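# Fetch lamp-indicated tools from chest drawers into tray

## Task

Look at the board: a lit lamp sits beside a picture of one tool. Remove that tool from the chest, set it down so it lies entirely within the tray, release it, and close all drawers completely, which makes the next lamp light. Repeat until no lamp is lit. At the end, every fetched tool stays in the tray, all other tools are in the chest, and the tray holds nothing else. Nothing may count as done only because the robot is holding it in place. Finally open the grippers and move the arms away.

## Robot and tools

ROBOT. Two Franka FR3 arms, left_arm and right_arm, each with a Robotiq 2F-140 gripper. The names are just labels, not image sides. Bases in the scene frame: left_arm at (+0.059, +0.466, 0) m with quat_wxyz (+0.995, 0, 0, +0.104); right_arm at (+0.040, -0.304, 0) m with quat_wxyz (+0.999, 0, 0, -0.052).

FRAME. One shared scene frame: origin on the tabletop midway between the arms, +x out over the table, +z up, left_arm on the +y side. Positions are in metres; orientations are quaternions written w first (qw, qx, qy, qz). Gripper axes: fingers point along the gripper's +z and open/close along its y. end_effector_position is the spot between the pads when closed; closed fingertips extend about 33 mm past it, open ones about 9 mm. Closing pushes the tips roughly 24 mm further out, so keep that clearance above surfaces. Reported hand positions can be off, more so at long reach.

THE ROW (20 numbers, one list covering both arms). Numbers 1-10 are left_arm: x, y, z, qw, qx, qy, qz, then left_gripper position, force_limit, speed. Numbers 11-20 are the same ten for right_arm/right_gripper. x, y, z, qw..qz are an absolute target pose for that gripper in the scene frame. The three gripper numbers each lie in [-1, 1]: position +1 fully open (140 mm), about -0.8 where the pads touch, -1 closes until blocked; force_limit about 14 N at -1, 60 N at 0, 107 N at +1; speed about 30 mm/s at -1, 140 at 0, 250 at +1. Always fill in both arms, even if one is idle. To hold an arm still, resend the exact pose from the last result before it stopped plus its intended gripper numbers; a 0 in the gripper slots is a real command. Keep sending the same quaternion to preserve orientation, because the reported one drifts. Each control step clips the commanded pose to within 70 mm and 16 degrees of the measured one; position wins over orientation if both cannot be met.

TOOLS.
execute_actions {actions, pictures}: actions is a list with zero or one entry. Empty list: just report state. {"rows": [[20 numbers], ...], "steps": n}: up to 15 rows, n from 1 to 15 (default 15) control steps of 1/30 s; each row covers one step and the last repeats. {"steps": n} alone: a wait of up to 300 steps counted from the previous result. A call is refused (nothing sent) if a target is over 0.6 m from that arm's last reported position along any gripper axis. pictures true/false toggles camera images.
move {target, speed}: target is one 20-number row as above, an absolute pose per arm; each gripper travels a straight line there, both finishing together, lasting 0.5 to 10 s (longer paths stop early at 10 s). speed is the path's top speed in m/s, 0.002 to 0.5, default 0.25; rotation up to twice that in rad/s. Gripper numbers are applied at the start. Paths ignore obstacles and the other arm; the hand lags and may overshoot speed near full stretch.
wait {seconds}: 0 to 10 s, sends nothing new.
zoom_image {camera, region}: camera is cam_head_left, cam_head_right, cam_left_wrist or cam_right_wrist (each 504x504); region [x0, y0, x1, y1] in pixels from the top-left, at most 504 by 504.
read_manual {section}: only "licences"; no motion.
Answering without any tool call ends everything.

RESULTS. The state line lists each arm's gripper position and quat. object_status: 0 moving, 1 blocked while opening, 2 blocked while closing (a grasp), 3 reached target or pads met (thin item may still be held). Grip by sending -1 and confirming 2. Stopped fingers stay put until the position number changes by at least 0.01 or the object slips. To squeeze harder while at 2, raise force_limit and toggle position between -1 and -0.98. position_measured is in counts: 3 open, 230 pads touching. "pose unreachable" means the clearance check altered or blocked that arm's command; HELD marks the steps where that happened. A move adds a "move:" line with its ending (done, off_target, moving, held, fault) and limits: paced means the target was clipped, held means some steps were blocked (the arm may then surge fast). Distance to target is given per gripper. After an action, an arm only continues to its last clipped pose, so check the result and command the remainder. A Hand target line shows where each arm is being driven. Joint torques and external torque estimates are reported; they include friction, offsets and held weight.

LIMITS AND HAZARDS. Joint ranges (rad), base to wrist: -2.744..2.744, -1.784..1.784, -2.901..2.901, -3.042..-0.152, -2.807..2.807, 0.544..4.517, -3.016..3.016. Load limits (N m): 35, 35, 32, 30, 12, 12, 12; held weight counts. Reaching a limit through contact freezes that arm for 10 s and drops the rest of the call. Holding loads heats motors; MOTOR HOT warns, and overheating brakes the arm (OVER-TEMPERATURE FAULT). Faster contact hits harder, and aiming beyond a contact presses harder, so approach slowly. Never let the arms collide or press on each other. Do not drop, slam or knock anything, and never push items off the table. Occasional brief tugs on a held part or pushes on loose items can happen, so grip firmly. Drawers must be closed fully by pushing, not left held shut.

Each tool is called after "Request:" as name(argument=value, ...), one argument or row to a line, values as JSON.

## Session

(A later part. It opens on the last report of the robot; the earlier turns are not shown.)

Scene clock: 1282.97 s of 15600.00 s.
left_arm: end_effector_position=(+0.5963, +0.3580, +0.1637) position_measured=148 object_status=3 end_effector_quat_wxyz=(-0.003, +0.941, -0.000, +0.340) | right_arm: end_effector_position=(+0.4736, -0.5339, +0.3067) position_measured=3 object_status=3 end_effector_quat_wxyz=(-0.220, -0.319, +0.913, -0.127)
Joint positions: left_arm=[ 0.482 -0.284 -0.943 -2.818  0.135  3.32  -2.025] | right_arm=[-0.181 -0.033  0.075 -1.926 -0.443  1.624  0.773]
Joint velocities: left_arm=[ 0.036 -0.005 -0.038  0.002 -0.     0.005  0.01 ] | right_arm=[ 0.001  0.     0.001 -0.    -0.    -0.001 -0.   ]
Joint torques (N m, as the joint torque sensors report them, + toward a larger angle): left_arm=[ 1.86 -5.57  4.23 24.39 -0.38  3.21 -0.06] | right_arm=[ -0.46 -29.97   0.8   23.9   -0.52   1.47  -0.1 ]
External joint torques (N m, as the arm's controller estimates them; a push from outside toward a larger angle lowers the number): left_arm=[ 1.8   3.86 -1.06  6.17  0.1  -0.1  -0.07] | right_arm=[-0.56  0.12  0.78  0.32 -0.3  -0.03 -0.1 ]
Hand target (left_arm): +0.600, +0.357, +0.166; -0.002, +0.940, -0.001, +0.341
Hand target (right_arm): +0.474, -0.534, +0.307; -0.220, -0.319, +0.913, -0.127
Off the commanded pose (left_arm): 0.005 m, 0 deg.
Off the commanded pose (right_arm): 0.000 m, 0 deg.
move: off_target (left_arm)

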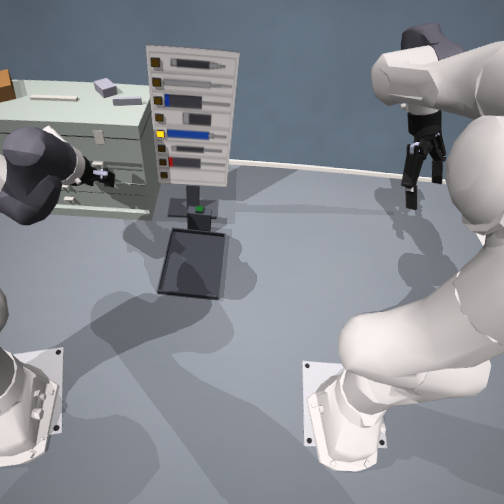

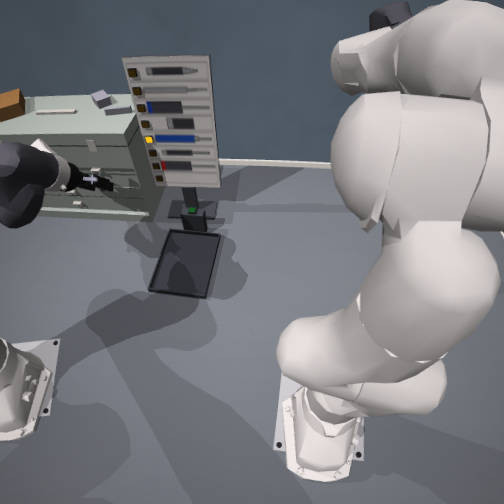

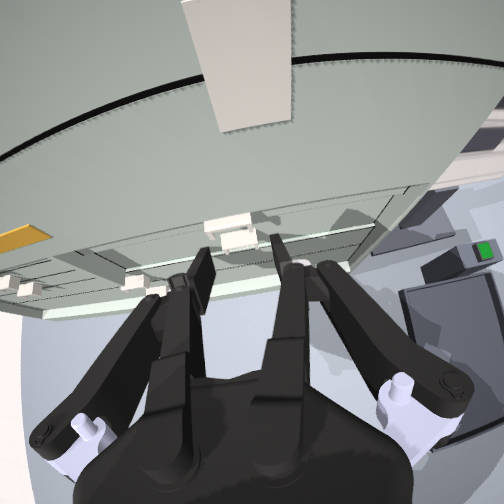

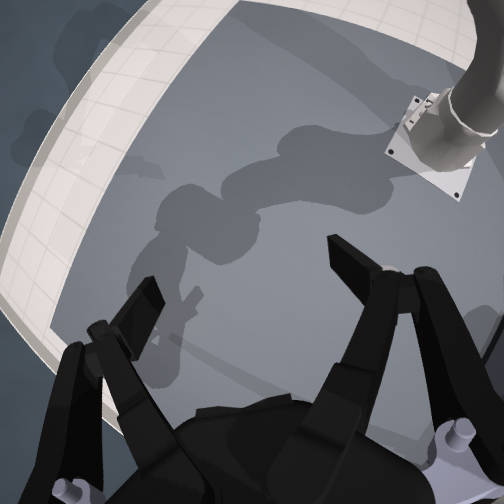

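Request:
move(
  target=[0.565,0.37,0.16,0,0.966,0,0.259,-0.15,0,0,0.4736,-0.5339,0.3067,-0.220,-0.319,0.913,-0.127,1,0,0],
  speed=0.08,
)

Request:
move(
  target=[0.58,0.479,0.11,0,0.966,0,0.259,-0.15,0,0,0.4736,-0.5339,0.3067,-0.220,-0.319,0.913,-0.127,1,0,0],
  speed=0.08,
)

Scene clock: 1299.10 s of 15600.00 s.
left_arm: end_effector_position=(+0.5639, +0.3674, +0.1605) position_measured=148 object_status=3 end_effector_quat_wxyz=(+0.005, +0.966, +0.006, +0.260) | right_arm: end_effector_position=(+0.4736, -0.5339, +0.3067) position_measured=3 object_status=3 end_effector_quat_wxyz=(-0.220, -0.319, +0.913, -0.127)
Joint positions: left_arm=[-0.085 -0.297 -0.352 -2.802  0.12   3.034 -1.94 ] | right_arm=[-0.181 -0.033  0.075 -1.926 -0.443  1.624  0.773]
Joint velocities: left_arm=[-0.014  0.001  0.017  0.003  0.004 -0.015  0.02 ] | right_arm=[ 0.001 -0.     0.     0.001  0.001 -0.    -0.001]
Joint torques (N m, as the joint torque sensors report them, + toward a larger angle): left_arm=[ -1.36 -17.08   3.99  22.2    0.57   2.91   0.33] | right_arm=[ -0.41 -29.6    0.67  23.57  -0.53   1.43  -0.13]
External joint torques (N m, as the arm's controller estimates them; a push from outside toward a larger angle lowers the number): left_arm=[-1.4  -0.04  1.81  1.71  0.46 -0.43  0.32] | right_arm=[-0.47  0.69  0.69 -0.1  -0.31 -0.07 -0.14]
Hand target (left_arm): +0.563, +0.367, +0.160; +0.003, +0.966, -0.001, +0.258
Hand target (right_arm): +0.474, -0.534, +0.307; -0.220, -0.319, +0.913, -0.127
Off the commanded pose (left_arm): 0.003 m, 1 deg.
Off the commanded pose (right_arm): 0.000 m, 0 deg.
After step 90, 11.53 s passed at rest.
move: done

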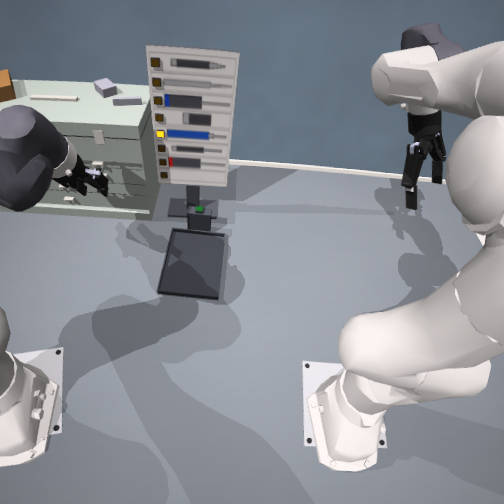

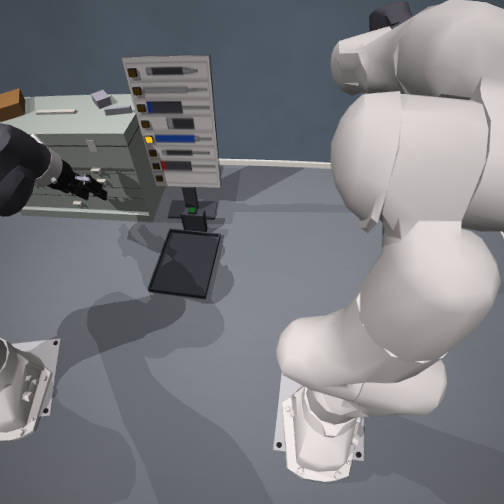

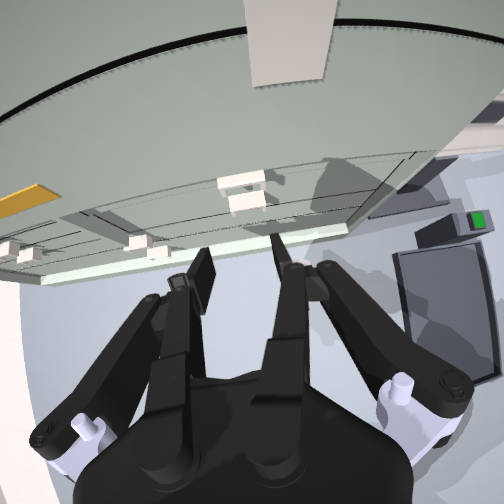

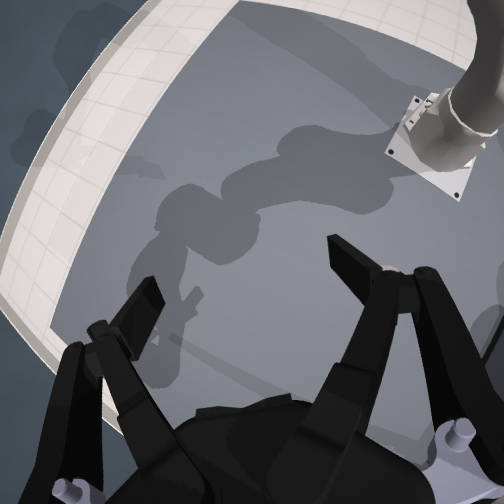

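Scene clock: 1301.17 s of 15600.00 s.
left_arm: end_effector_position=(+0.5776, +0.4777, +0.1089) position_measured=148 object_status=3 end_effector_quat_wxyz=(-0.002, +0.966, +0.009, +0.258) | right_arm: end_effector_position=(+0.4736, -0.5339, +0.3067) position_measured=3 object_status=3 end_effector_quat_wxyz=(-0.220, -0.319, +0.913, -0.127)
Joint positions: left_arm=[-0.239 -0.103  0.114 -2.811  0.245  3.232 -1.754] | right_arm=[-0.181 -0.033  0.075 -1.926 -0.443  1.624  0.773]
Joint velocities: left_arm=[-0.226 -0.     0.239  0.003  0.009 -0.001  0.03 ] | right_arm=[ 0.    -0.002 -0.     0.     0.     0.001 -0.001]
Joint torques (N m, as the joint torque sensors report them, + toward a larger angle): left_arm=[ -0.94 -22.06   2.19  17.78   0.66   3.87   0.24] | right_arm=[ -0.19 -29.76   0.94  23.75  -0.49   1.47  -0.1 ]
External joint torques (N m, as the arm's controller estimates them; a push from outside toward a larger angle lowers the number): left_arm=[-1.02 -0.29  2.54  0.06  0.55  0.5   0.22] | right_arm=[-0.18  0.6   1.03  0.02 -0.25 -0.03 -0.11]
Hand target (left_arm): +0.579, +0.477, +0.110; -0.003, +0.966, +0.001, +0.260
Hand target (right_arm): +0.474, -0.534, +0.307; -0.220, -0.319, +0.913, -0.127
Off the commanded pose (left_arm): 0.003 m, 1 deg.
Off the commanded pose (right_arm): 0.000 m, 0 deg.
move: done

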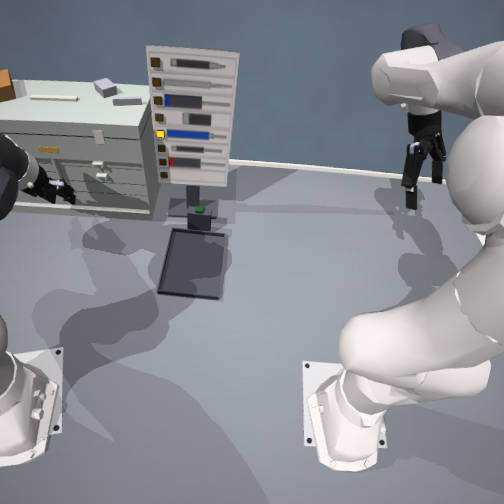

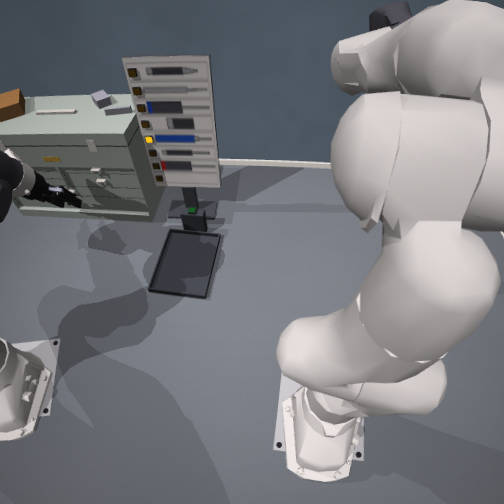

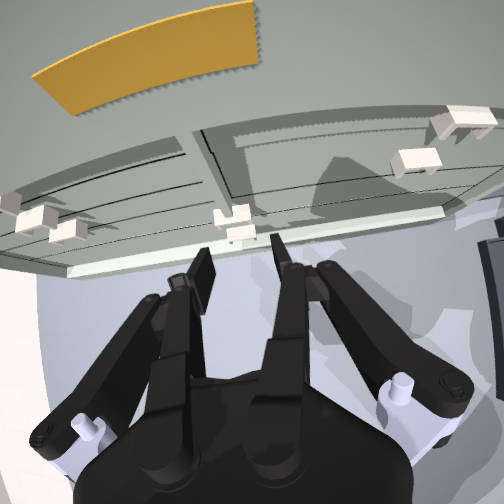

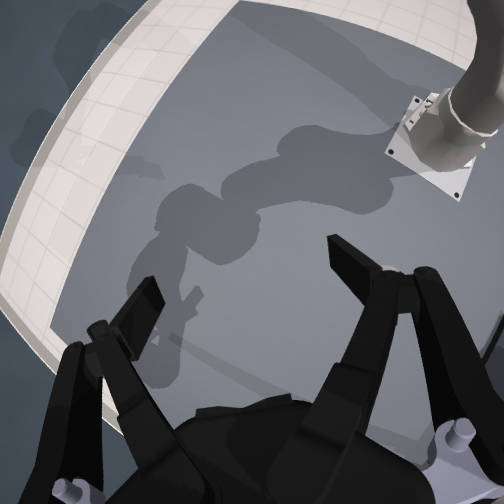

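Request:
execute_actions(
  actions=[],
)

Scene clock: 1331.97 s of 15600.00 s.
left_arm: end_effector_position=(+0.5778, +0.4775, +0.1090) position_measured=148 object_status=3 end_effector_quat_wxyz=(-0.003, +0.966, +0.005, +0.258) | right_arm: end_effector_position=(+0.4736, -0.5339, +0.3067) position_measured=3 object_status=3 end_effector_quat_wxyz=(-0.220, -0.319, +0.913, -0.127)
Joint positions: left_arm=[-0.258 -0.103  0.133 -2.81   0.246  3.232 -1.745] | right_arm=[-0.181 -0.033  0.075 -1.926 -0.443  1.624  0.773]
Joint velocities: left_arm=[ 0.001 -0.     0.001 -0.001 -0.002 -0.    -0.001] | right_arm=[ 0.    -0.    -0.001 -0.001  0.001  0.002 -0.001]
Joint torques (N m, as the joint torque sensors report them, + toward a larger angle): left_arm=[ -1.81 -21.64   1.69  19.17   0.65   3.77   0.25] | right_arm=[ -0.52 -29.31   0.69  23.76  -0.52   1.5   -0.14]
External joint torques (N m, as the arm's controller estimates them; a push from outside toward a larger angle lowers the number): left_arm=[-1.86  0.05  1.99  1.47  0.54  0.4   0.24] | right_arm=[-0.46  1.01  0.82  0.08 -0.29  0.   -0.15]
Hand target (left_arm): +0.579, +0.477, +0.110; -0.003, +0.966, +0.001, +0.260
Hand target (right_arm): +0.474, -0.534, +0.307; -0.220, -0.319, +0.913, -0.127
Off the commanded pose (left_arm): 0.003 m, 1 deg.
Off the commanded pose (right_arm): 0.000 m, 0 deg.
Steps of this call (steps 1 to 90: nothing new was sent; then 27.80 s passed at rest). Readings (end_effector_position | what the end effector reports):
1: left_arm (+0.5776, +0.4777, +0.1089) | right_arm (+0.4736, -0.5339, +0.3067) | left_arm position_measured=148 object_status=3 | right_arm position_measured=3 object_status=3
2: left_arm (+0.5776, +0.4777, +0.1089) | right_arm (+0.4736, -0.5339, +0.3067) | left_arm position_measured=148 object_status=3 | right_arm position_measured=3 object_status=3
4: left_arm (+0.5777, +0.4776, +0.1089) | right_arm (+0.4736, -0.5339, +0.3067) | left_arm position_measured=148 object_status=3 | right_arm position_measured=3 object_status=3
8: left_arm (+0.5777, +0.4776, +0.1089) | right_arm (+0.4736, -0.5339, +0.3067) | left_arm position_measured=148 object_status=3 | right_arm position_measured=3 object_status=3
90: the state above

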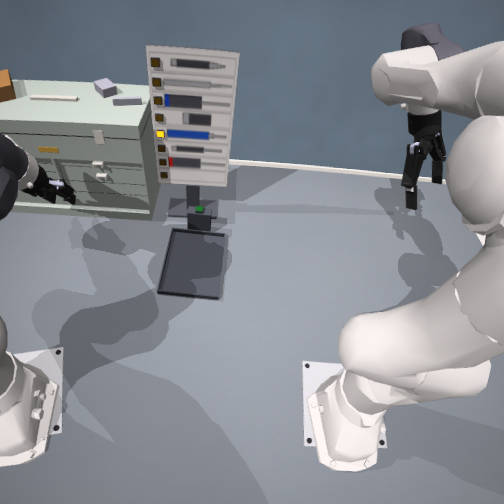

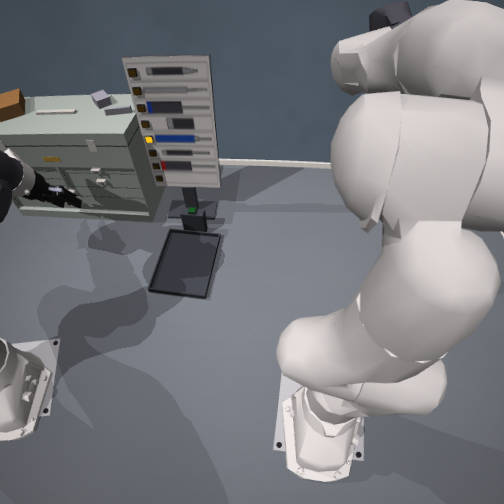

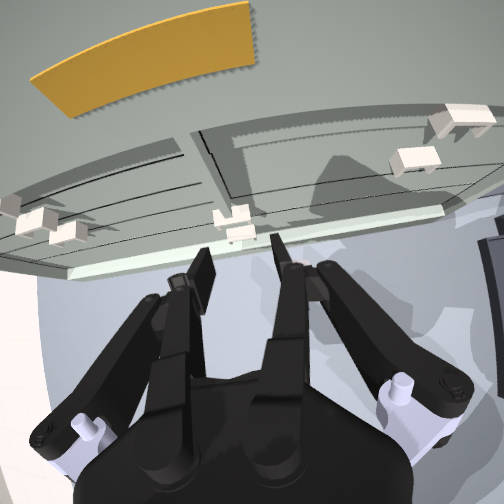

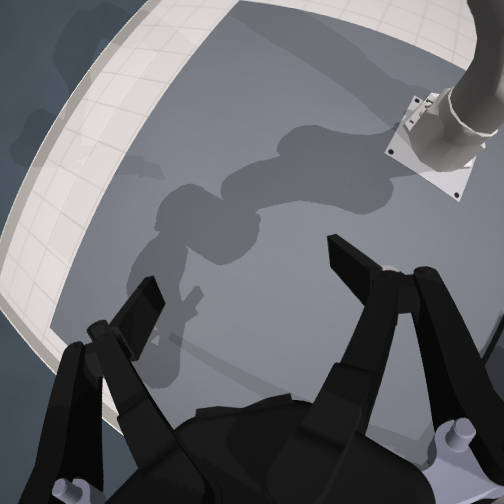

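Request:
move(
  target=[0.588,0.479,0.112,0,0.94,0,0.342,-0.15,0,0,0.4736,-0.5339,0.3067,-0.220,-0.319,0.913,-0.127,1,0,0],
  speed=0.05,
)

Scene clock: 1339.30 s of 15600.00 s.
left_arm: end_effector_position=(+0.5891, +0.4816, +0.1120) position_measured=148 object_status=3 end_effector_quat_wxyz=(+0.001, +0.940, +0.004, +0.341) | right_arm: end_effector_position=(+0.4736, -0.5339, +0.3067) position_measured=3 object_status=3 end_effector_quat_wxyz=(-0.220, -0.319, +0.913, -0.127)
Joint positions: left_arm=[-0.15  -0.007  0.014 -2.886  0.108  3.577 -1.621] | right_arm=[-0.181 -0.033  0.075 -1.926 -0.443  1.624  0.773]
Joint velocities: left_arm=[ 0.     0.001 -0.003  0.    -0.007  0.01   0.017] | right_arm=[ 0.001  0.001 -0.    -0.001  0.002  0.     0.002]
Joint torques (N m, as the joint torque sensors report them, + toward a larger angle): left_arm=[ -1.38 -22.26   0.02  13.99  -0.45   3.75   0.34] | right_arm=[ -0.16 -30.     0.64  23.78  -0.47   1.48  -0.09]
External joint torques (N m, as the arm's controller estimates them; a push from outside toward a larger angle lowers the number): left_arm=[-1.38 -0.08  0.03 -0.72 -0.58  0.27  0.33] | right_arm=[-0.07  0.1   0.8   0.22 -0.24  0.   -0.1 ]
Hand target (left_arm): +0.589, +0.480, +0.112; -0.000, +0.940, -0.001, +0.342
Hand target (right_arm): +0.474, -0.534, +0.307; -0.220, -0.319, +0.913, -0.127
Off the commanded pose (left_arm): 0.003 m, 0 deg.
Off the commanded pose (right_arm): 0.000 m, 0 deg.
After step 90, 2.03 s passed at rest.
move: done

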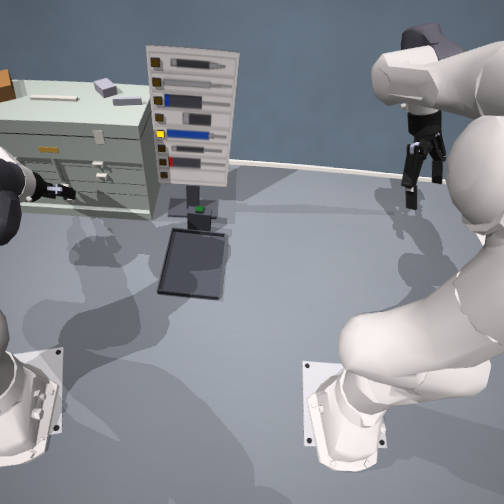

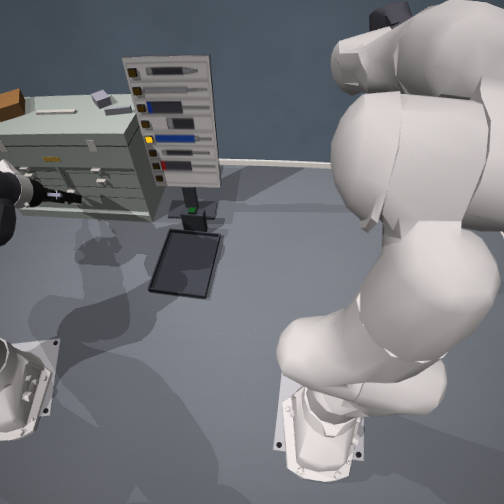

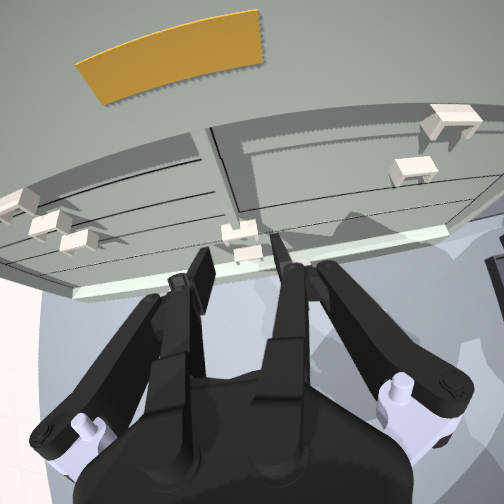

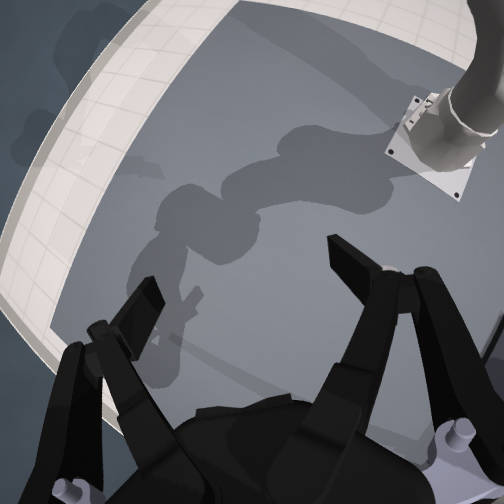

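Request:
move(
  target=[0.598,0.478,0.105,0,0.94,0,0.342,-0.15,0,0,0.4736,-0.5339,0.3067,-0.220,-0.319,0.913,-0.127,1,0,0],
  speed=0.03,
)

Request:
execute_actions(
  actions=[
    {"rows":[[0.598,0.478,0.105,0,0.94,0,0.342,-1,0,-0.5,0.4736,-0.5339,0.3067,-0.220,-0.319,0.913,-0.127,1,0,0]],"steps":15},
  ],
  pictures=false,
)

Request:
wait(
  seconds=0.3,
)

Scene clock: 1354.60 s of 15600.00 s.
left_arm: end_effector_position=(+0.5957, +0.4801, +0.1045) position_measured=148 object_status=3 end_effector_quat_wxyz=(+0.000, +0.940, +0.003, +0.340) | right_arm: end_effector_position=(+0.4736, -0.5339, +0.3067) position_measured=3 object_status=3 end_effector_quat_wxyz=(-0.220, -0.319, +0.913, -0.127)
Joint positions: left_arm=[-0.156  0.036  0.008 -2.863  0.083  3.593 -1.606] | right_arm=[-0.181 -0.033  0.075 -1.926 -0.443  1.624  0.773]
Joint velocities: left_arm=[-0.003  0.005 -0.001  0.001 -0.011  0.009  0.016] | right_arm=[ 0.001 -0.001 -0.001 -0.    -0.     0.001  0.003]
Joint torques (N m, as the joint torque sensors report them, + toward a larger angle): left_arm=[ -1.73 -21.16  -0.2   17.57  -0.75   3.84   0.21] | right_arm=[ -0.46 -29.5    1.21  23.67  -0.55   1.51  -0.17]
External joint torques (N m, as the arm's controller estimates them; a push from outside toward a larger angle lowers the number): left_arm=[-1.79  2.21 -0.29  3.2  -0.88  0.34  0.19] | right_arm=[-0.45  0.71  1.29  0.05 -0.32  0.02 -0.18]
Hand target (left_arm): +0.598, +0.478, +0.105; -0.000, +0.940, -0.000, +0.342
Hand target (right_arm): +0.474, -0.534, +0.307; -0.220, -0.319, +0.913, -0.127
Off the commanded pose (left_arm): 0.003 m, 0 deg.
Off the commanded pose (right_arm): 0.000 m, 0 deg.
After step 90, 11.60 s passed at rest.
move: done

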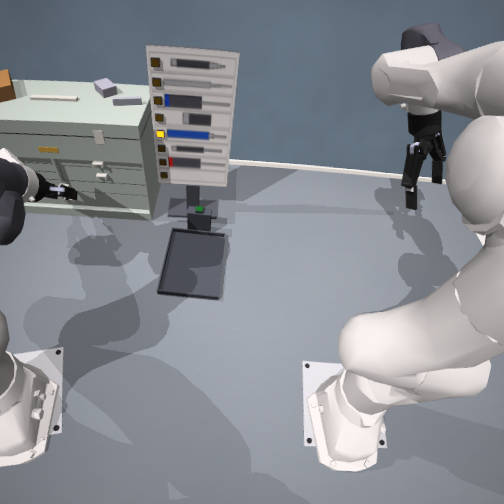

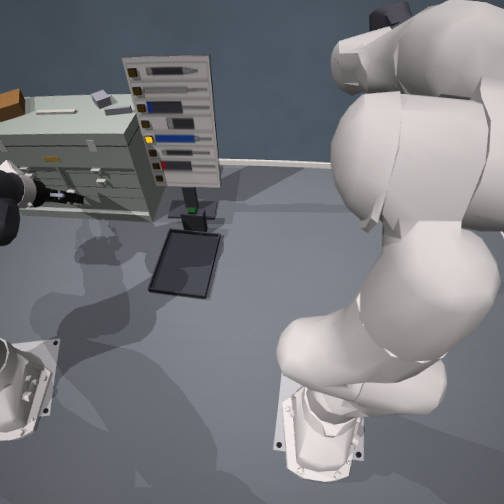

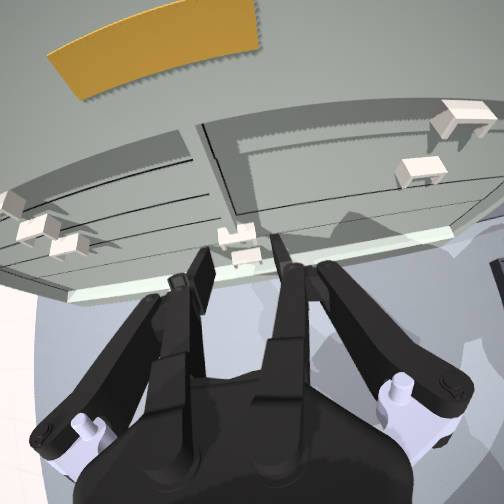

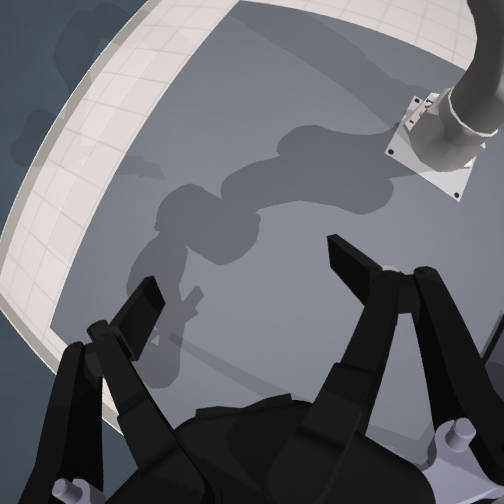

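Scene clock: 1355.10 s of 15600.00 s.
left_arm: end_effector_position=(+0.5945, +0.4732, +0.1020) position_measured=212 object_status=0 end_effector_quat_wxyz=(+0.002, +0.941, -0.005, +0.338) | right_arm: end_effector_position=(+0.4736, -0.5339, +0.3067) position_measured=3 object_status=3 end_effector_quat_wxyz=(-0.220, -0.319, +0.913, -0.127)
Joint positions: left_arm=[-0.163  0.04   0.003 -2.864  0.085  3.595 -1.603] | right_arm=[-0.181 -0.033  0.075 -1.926 -0.443  1.624  0.773]
Joint velocities: left_arm=[ 0.     0.004 -0.001  0.    -0.001 -0.003 -0.001] | right_arm=[ 0.001  0.     0.001  0.001  0.001 -0.    -0.001]
Joint torques (N m, as the joint torque sensors report them, + toward a larger angle): left_arm=[  2.08 -25.07   3.35  18.4   -1.01   3.9    0.19] | right_arm=[ -0.06 -29.72   0.52  23.56  -0.52   1.5   -0.12]
External joint torques (N m, as the arm's controller estimates them; a push from outside toward a larger angle lowers the number): left_arm=[ 2.12 -1.67  3.36  4.25 -1.16  0.4   0.18] | right_arm=[-0.15  0.56  0.5  -0.12 -0.29  0.   -0.13]
Hand target (left_arm): +0.598, +0.478, +0.105; -0.000, +0.940, -0.000, +0.342
Hand target (right_arm): +0.474, -0.534, +0.307; -0.220, -0.319, +0.913, -0.127
Off the commanded pose (left_arm): 0.007 m, 1 deg.
Off the commanded pose (right_arm): 0.000 m, 0 deg.
Steps of this call (steps 1 to 15: all 15 steps of this action). Readings (end_effector_position | what the end effector reports):
1: left_arm (+0.5958, +0.4792, +0.1046) | right_arm (+0.4736, -0.5339, +0.3067) | left_arm position_measured=148 object_status=0 | right_arm position_measured=3 object_status=3
2: left_arm (+0.5959, +0.4777, +0.1047) | right_arm (+0.4736, -0.5339, +0.3067) | left_arm position_measured=152 object_status=0 | right_arm position_measured=3 object_status=3
4: left_arm (+0.5960, +0.4750, +0.1050) | right_arm (+0.4736, -0.5339, +0.3067) | left_arm position_measured=161 object_status=0 | right_arm position_measured=3 object_status=3
8: left_arm (+0.5951, +0.4734, +0.1035) | right_arm (+0.4736, -0.5339, +0.3067) | left_arm position_measured=180 object_status=0 | right_arm position_measured=3 object_status=3
15: the state above

Scene clock: 1355.40 s of 15600.00 s.
left_arm: end_effector_position=(+0.5946, +0.4733, +0.1019) position_measured=233 object_status=0 end_effector_quat_wxyz=(+0.002, +0.941, -0.005, +0.338) | right_arm: end_effector_position=(+0.4736, -0.5339, +0.3067) position_measured=3 object_status=3 end_effector_quat_wxyz=(-0.220, -0.319, +0.913, -0.127)
Joint positions: left_arm=[-0.163  0.041  0.003 -2.864  0.085  3.595 -1.603] | right_arm=[-0.181 -0.033  0.075 -1.926 -0.443  1.624  0.773]
Joint velocities: left_arm=[ 0.001  0.001 -0.     0.001  0.002  0.    -0.   ] | right_arm=[-0.    -0.     0.    -0.    -0.001 -0.001  0.   ]
Joint torques (N m, as the joint torque sensors report them, + toward a larger angle): left_arm=[  1.87 -24.32   3.17  18.6   -1.01   3.83   0.14] | right_arm=[ -0.38 -29.53   0.85  23.48  -0.52   1.47  -0.14]
External joint torques (N m, as the arm's controller estimates them; a push from outside toward a larger angle lowers the number): left_arm=[ 1.86 -0.99  3.12  4.37 -1.15  0.33  0.13] | right_arm=[-0.36  0.58  0.94 -0.08 -0.28 -0.02 -0.15]
Hand target (left_arm): +0.598, +0.478, +0.105; -0.000, +0.940, -0.000, +0.342
Hand target (right_arm): +0.474, -0.534, +0.307; -0.220, -0.319, +0.913, -0.127
Off the commanded pose (left_arm): 0.007 m, 1 deg.
Off the commanded pose (right_arm): 0.000 m, 0 deg.
Steps of this call (steps 1 to 9: nothing new was sent). Readings (end_effector_position | what the end effector reports):
1: left_arm (+0.5945, +0.4732, +0.1019) | right_arm (+0.4736, -0.5339, +0.3067) | left_arm position_measured=217 object_status=0 | right_arm position_measured=3 object_status=3
2: left_arm (+0.5946, +0.4732, +0.1019) | right_arm (+0.4736, -0.5339, +0.3067) | left_arm position_measured=221 object_status=0 | right_arm position_measured=3 object_status=3
4: left_arm (+0.5946, +0.4733, +0.1019) | right_arm (+0.4736, -0.5339, +0.3067) | left_arm position_measured=230 object_status=0 | right_arm position_measured=3 object_status=3
8: left_arm (+0.5946, +0.4733, +0.1019) | right_arm (+0.4736, -0.5339, +0.3067) | left_arm position_measured=233 object_status=0 | right_arm position_measured=3 object_status=3
9: the state above

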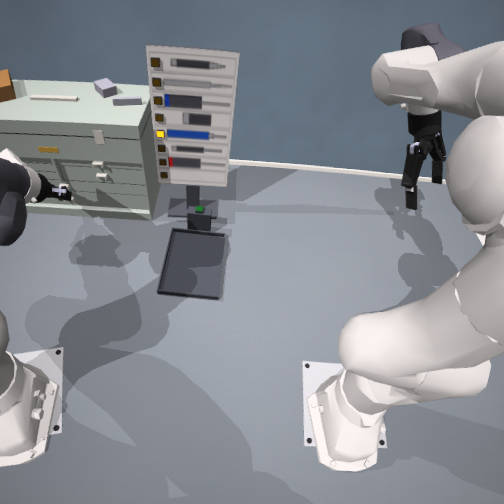

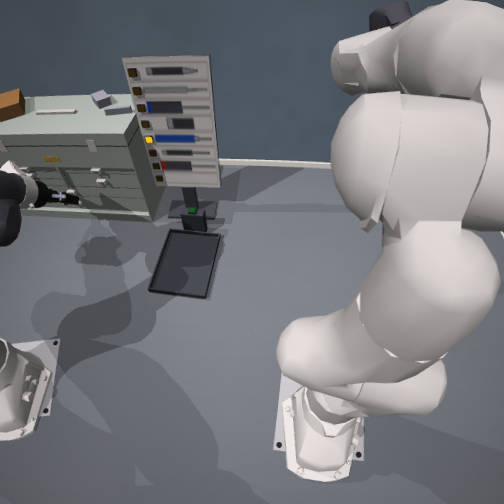

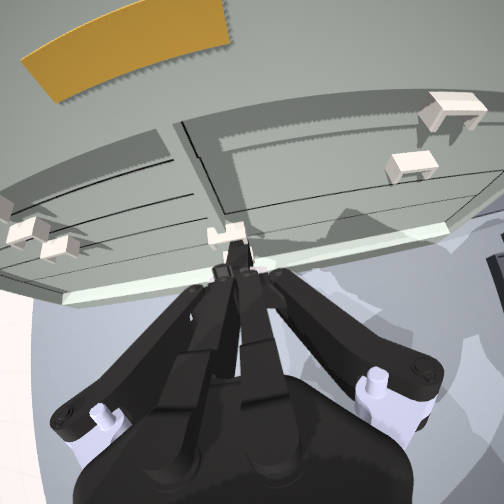

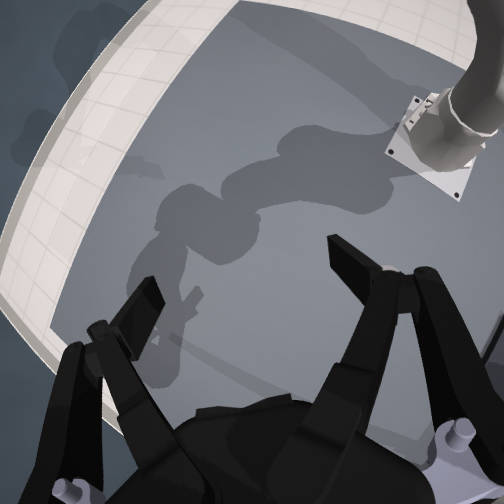

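Request:
move(
  target=[0.585,0.478,0.1,0,0.94,0,0.342,-1,0,0,0.4736,-0.5339,0.3067,-0.220,-0.319,0.913,-0.127,1,0,0],
  speed=0.04,
)

Request:
move(
  target=[0.585,0.478,0.09,0,0.94,0,0.342,-0.15,0,0,0.4736,-0.5339,0.3067,-0.220,-0.319,0.913,-0.127,1,0,0],
  speed=0.04,
)

Request:
zoom_image(
  camera="cam_left_wrist",
  region=[150,150,350,320],
)

Scene clock: 1372.63 s of 15600.00 s.
left_arm: end_effector_position=(+0.5847, +0.4758, +0.0985) position_measured=233 object_status=3 end_effector_quat_wxyz=(+0.002, +0.941, -0.000, +0.339) | right_arm: end_effector_position=(+0.4736, -0.5339, +0.3067) position_measured=3 object_status=3 end_effector_quat_wxyz=(-0.220, -0.319, +0.913, -0.127)
Joint positions: left_arm=[-0.163  0.037  0.008 -2.893  0.08   3.624 -1.602] | right_arm=[-0.181 -0.033  0.075 -1.926 -0.443  1.624  0.773]
Joint velocities: left_arm=[ 0.    -0.002  0.004 -0.004 -0.004  0.019  0.002] | right_arm=[-0.001 -0.001  0.    -0.     0.001  0.     0.001]
Joint torques (N m, as the joint torque sensors report them, + toward a larger angle): left_arm=[  0.61 -24.34   1.95  11.48  -0.44   3.87   0.26] | right_arm=[ -0.37 -29.33   0.75  23.42  -0.52   1.45  -0.14]
External joint torques (N m, as the arm's controller estimates them; a push from outside toward a larger angle lowers the number): left_arm=[ 0.63 -1.57  1.94 -2.22 -0.57  0.38  0.24] | right_arm=[-0.39  0.91  0.8  -0.21 -0.29 -0.04 -0.15]
Hand target (left_arm): +0.585, +0.478, +0.100; +0.000, +0.940, +0.000, +0.342
Hand target (right_arm): +0.474, -0.534, +0.307; -0.220, -0.319, +0.913, -0.127
Off the commanded pose (left_arm): 0.003 m, 0 deg.
Off the commanded pose (right_arm): 0.000 m, 0 deg.
After step 90, 13.53 s passed at rest.
move: done

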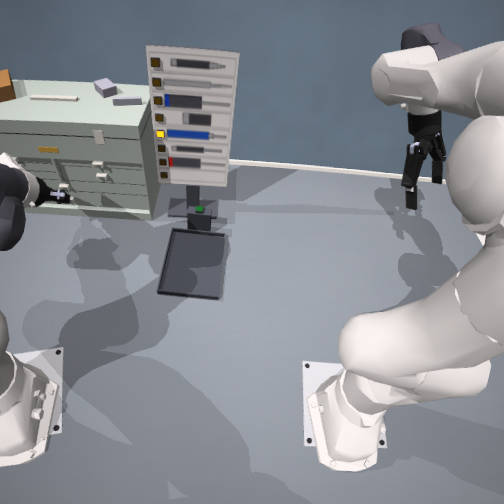

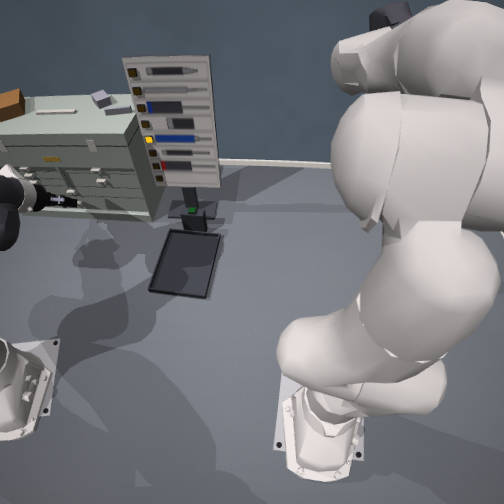

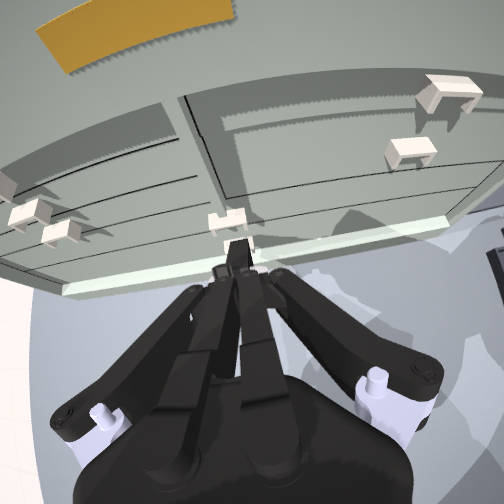

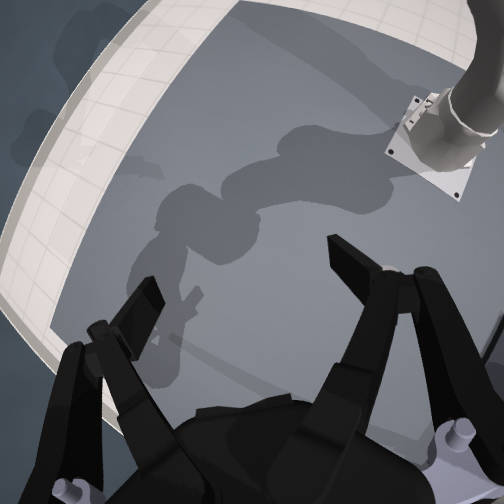

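Scene clock: 1373.33 s of 15600.00 s.
left_arm: end_effector_position=(+0.5830, +0.4771, +0.0882) position_measured=148 object_status=3 end_effector_quat_wxyz=(+0.001, +0.941, +0.001, +0.338) | right_arm: end_effector_position=(+0.4736, -0.5339, +0.3067) position_measured=3 object_status=3 end_effector_quat_wxyz=(-0.220, -0.319, +0.913, -0.127)
Joint positions: left_arm=[-0.163  0.077  0.008 -2.891  0.071  3.659 -1.596] | right_arm=[-0.181 -0.033  0.075 -1.926 -0.443  1.624  0.773]
Joint velocities: left_arm=[-0.001  0.005 -0.001  0.002 -0.004  0.024  0.008] | right_arm=[ 0.    -0.    -0.001 -0.001 -0.     0.     0.   ]
Joint torques (N m, as the joint torque sensors report them, + toward a larger angle): left_arm=[ -0.32 -22.73   1.54  13.75  -0.45   4.07   0.37] | right_arm=[  0.02 -29.1    0.76  23.73  -0.48   1.46  -0.16]
External joint torques (N m, as the arm's controller estimates them; a push from outside toward a larger angle lowers the number): left_arm=[-0.25  0.57  1.55  0.84 -0.58  0.59  0.35] | right_arm=[ 0.04  1.15  0.85  0.08 -0.25 -0.03 -0.17]
Hand target (left_arm): +0.585, +0.478, +0.090; -0.000, +0.940, -0.000, +0.342
Hand target (right_arm): +0.474, -0.534, +0.307; -0.220, -0.319, +0.913, -0.127
Off the commanded pose (left_arm): 0.003 m, 0 deg.
Off the commanded pose (right_arm): 0.000 m, 0 deg.
move: done

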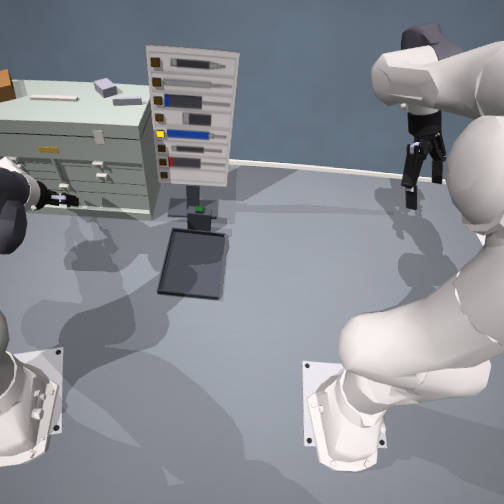

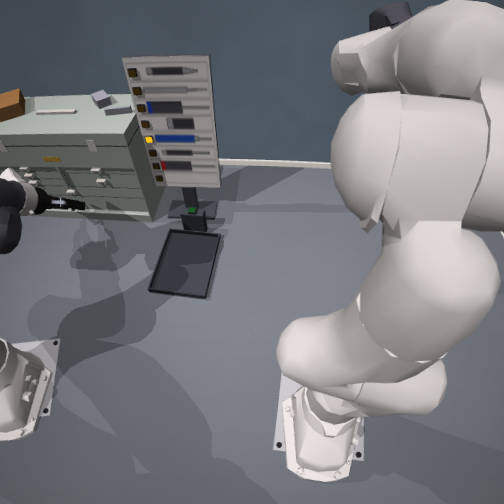

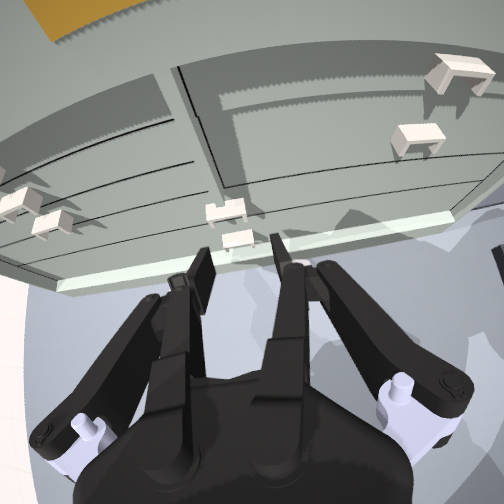

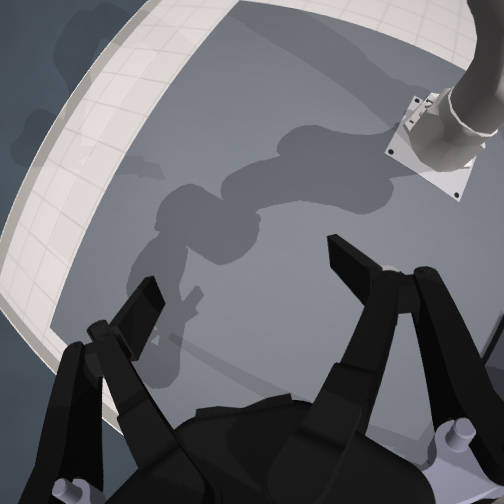

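Region (150, 150, 350, 320) of cam_left_wrist's 504x504 image, scaled by 2.520, with more detail than that image has; it fills the top 428 rows of this view, and the rest is white.

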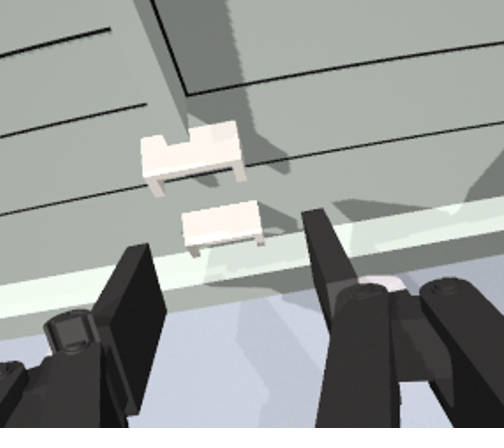

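Request:
move(
  target=[0.599,0.486,0.099,0,0.94,0,0.342,-0.15,0,0,0.4736,-0.5339,0.3067,-0.220,-0.319,0.913,-0.127,1,0,0],
  speed=0.03,
)

Request:
zoom_image(
  camera="cam_left_wrist",
  region=[150,150,350,320],
)

Scene clock: 1394.07 s of 15600.00 s.
left_arm: end_effector_position=(+0.5964, +0.4825, +0.0972) position_measured=148 object_status=3 end_effector_quat_wxyz=(-0.000, +0.940, -0.007, +0.341) | right_arm: end_effector_position=(+0.4736, -0.5339, +0.3067) position_measured=3 object_status=3 end_effector_quat_wxyz=(-0.220, -0.319, +0.913, -0.127)
Joint positions: left_arm=[-0.139  0.069  0.012 -2.857  0.122  3.622 -1.605] | right_arm=[-0.181 -0.033  0.075 -1.926 -0.443  1.624  0.773]
Joint velocities: left_arm=[ 0.009 -0.006  0.     0.007  0.02  -0.015 -0.013] | right_arm=[-0.     0.001 -0.     0.001 -0.     0.002  0.001]
Joint torques (N m, as the joint torque sensors report them, + toward a larger angle): left_arm=[  1.52 -24.44   2.56  18.67   0.09   3.2   -0.26] | right_arm=[ -0.48 -29.69   0.72  23.88  -0.54   1.48  -0.13]
External joint torques (N m, as the arm's controller estimates them; a push from outside toward a larger angle lowers the number): left_arm=[ 1.5  -0.42  2.46  4.7   0.01 -0.31 -0.28] | right_arm=[-0.44  0.33  0.84  0.36 -0.31  0.   -0.14]
Hand target (left_arm): +0.599, +0.486, +0.099; +0.000, +0.940, +0.000, +0.342
Hand target (right_arm): +0.474, -0.534, +0.307; -0.220, -0.319, +0.913, -0.127
Off the commanded pose (left_arm): 0.005 m, 1 deg.
Off the commanded pose (right_arm): 0.000 m, 0 deg.
After step 90, 16.83 s passed at rest.
move: off_target (left_arm)

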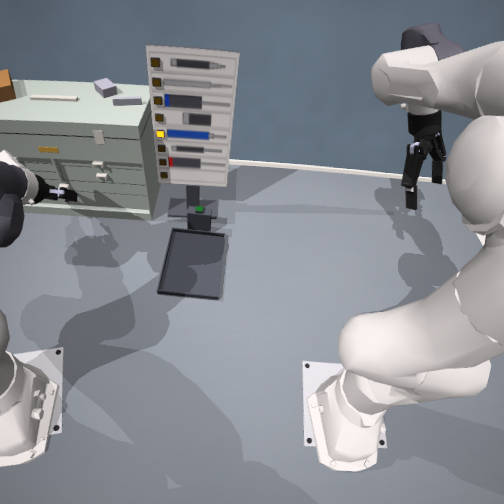

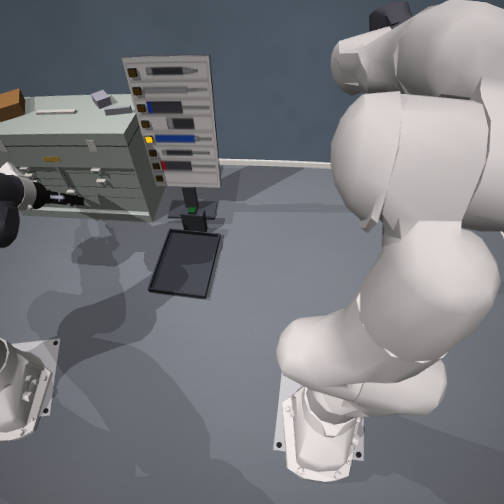

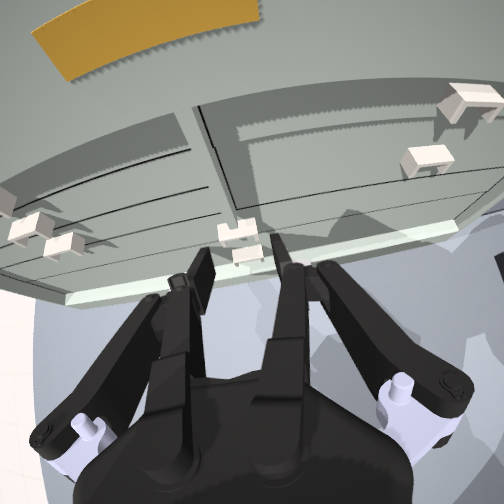

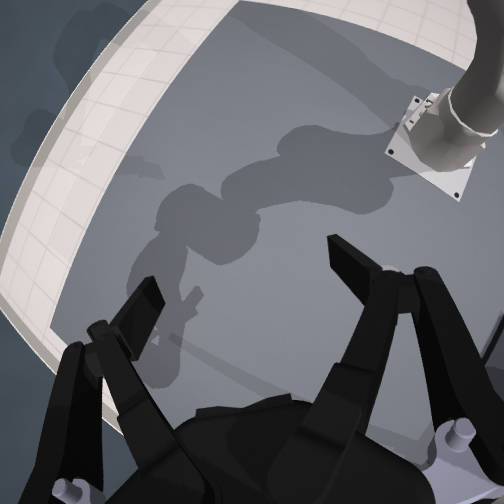

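Region (150, 150, 350, 320) of cam_left_wrist's 504x504 image, scaled by 2.520, with more detail than that image has; it fills the top 428 rows of this view, and the rest is white.

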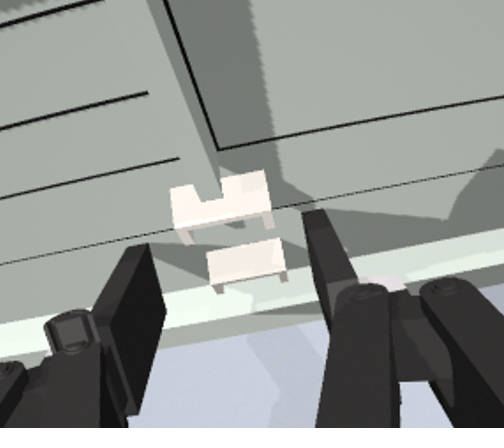

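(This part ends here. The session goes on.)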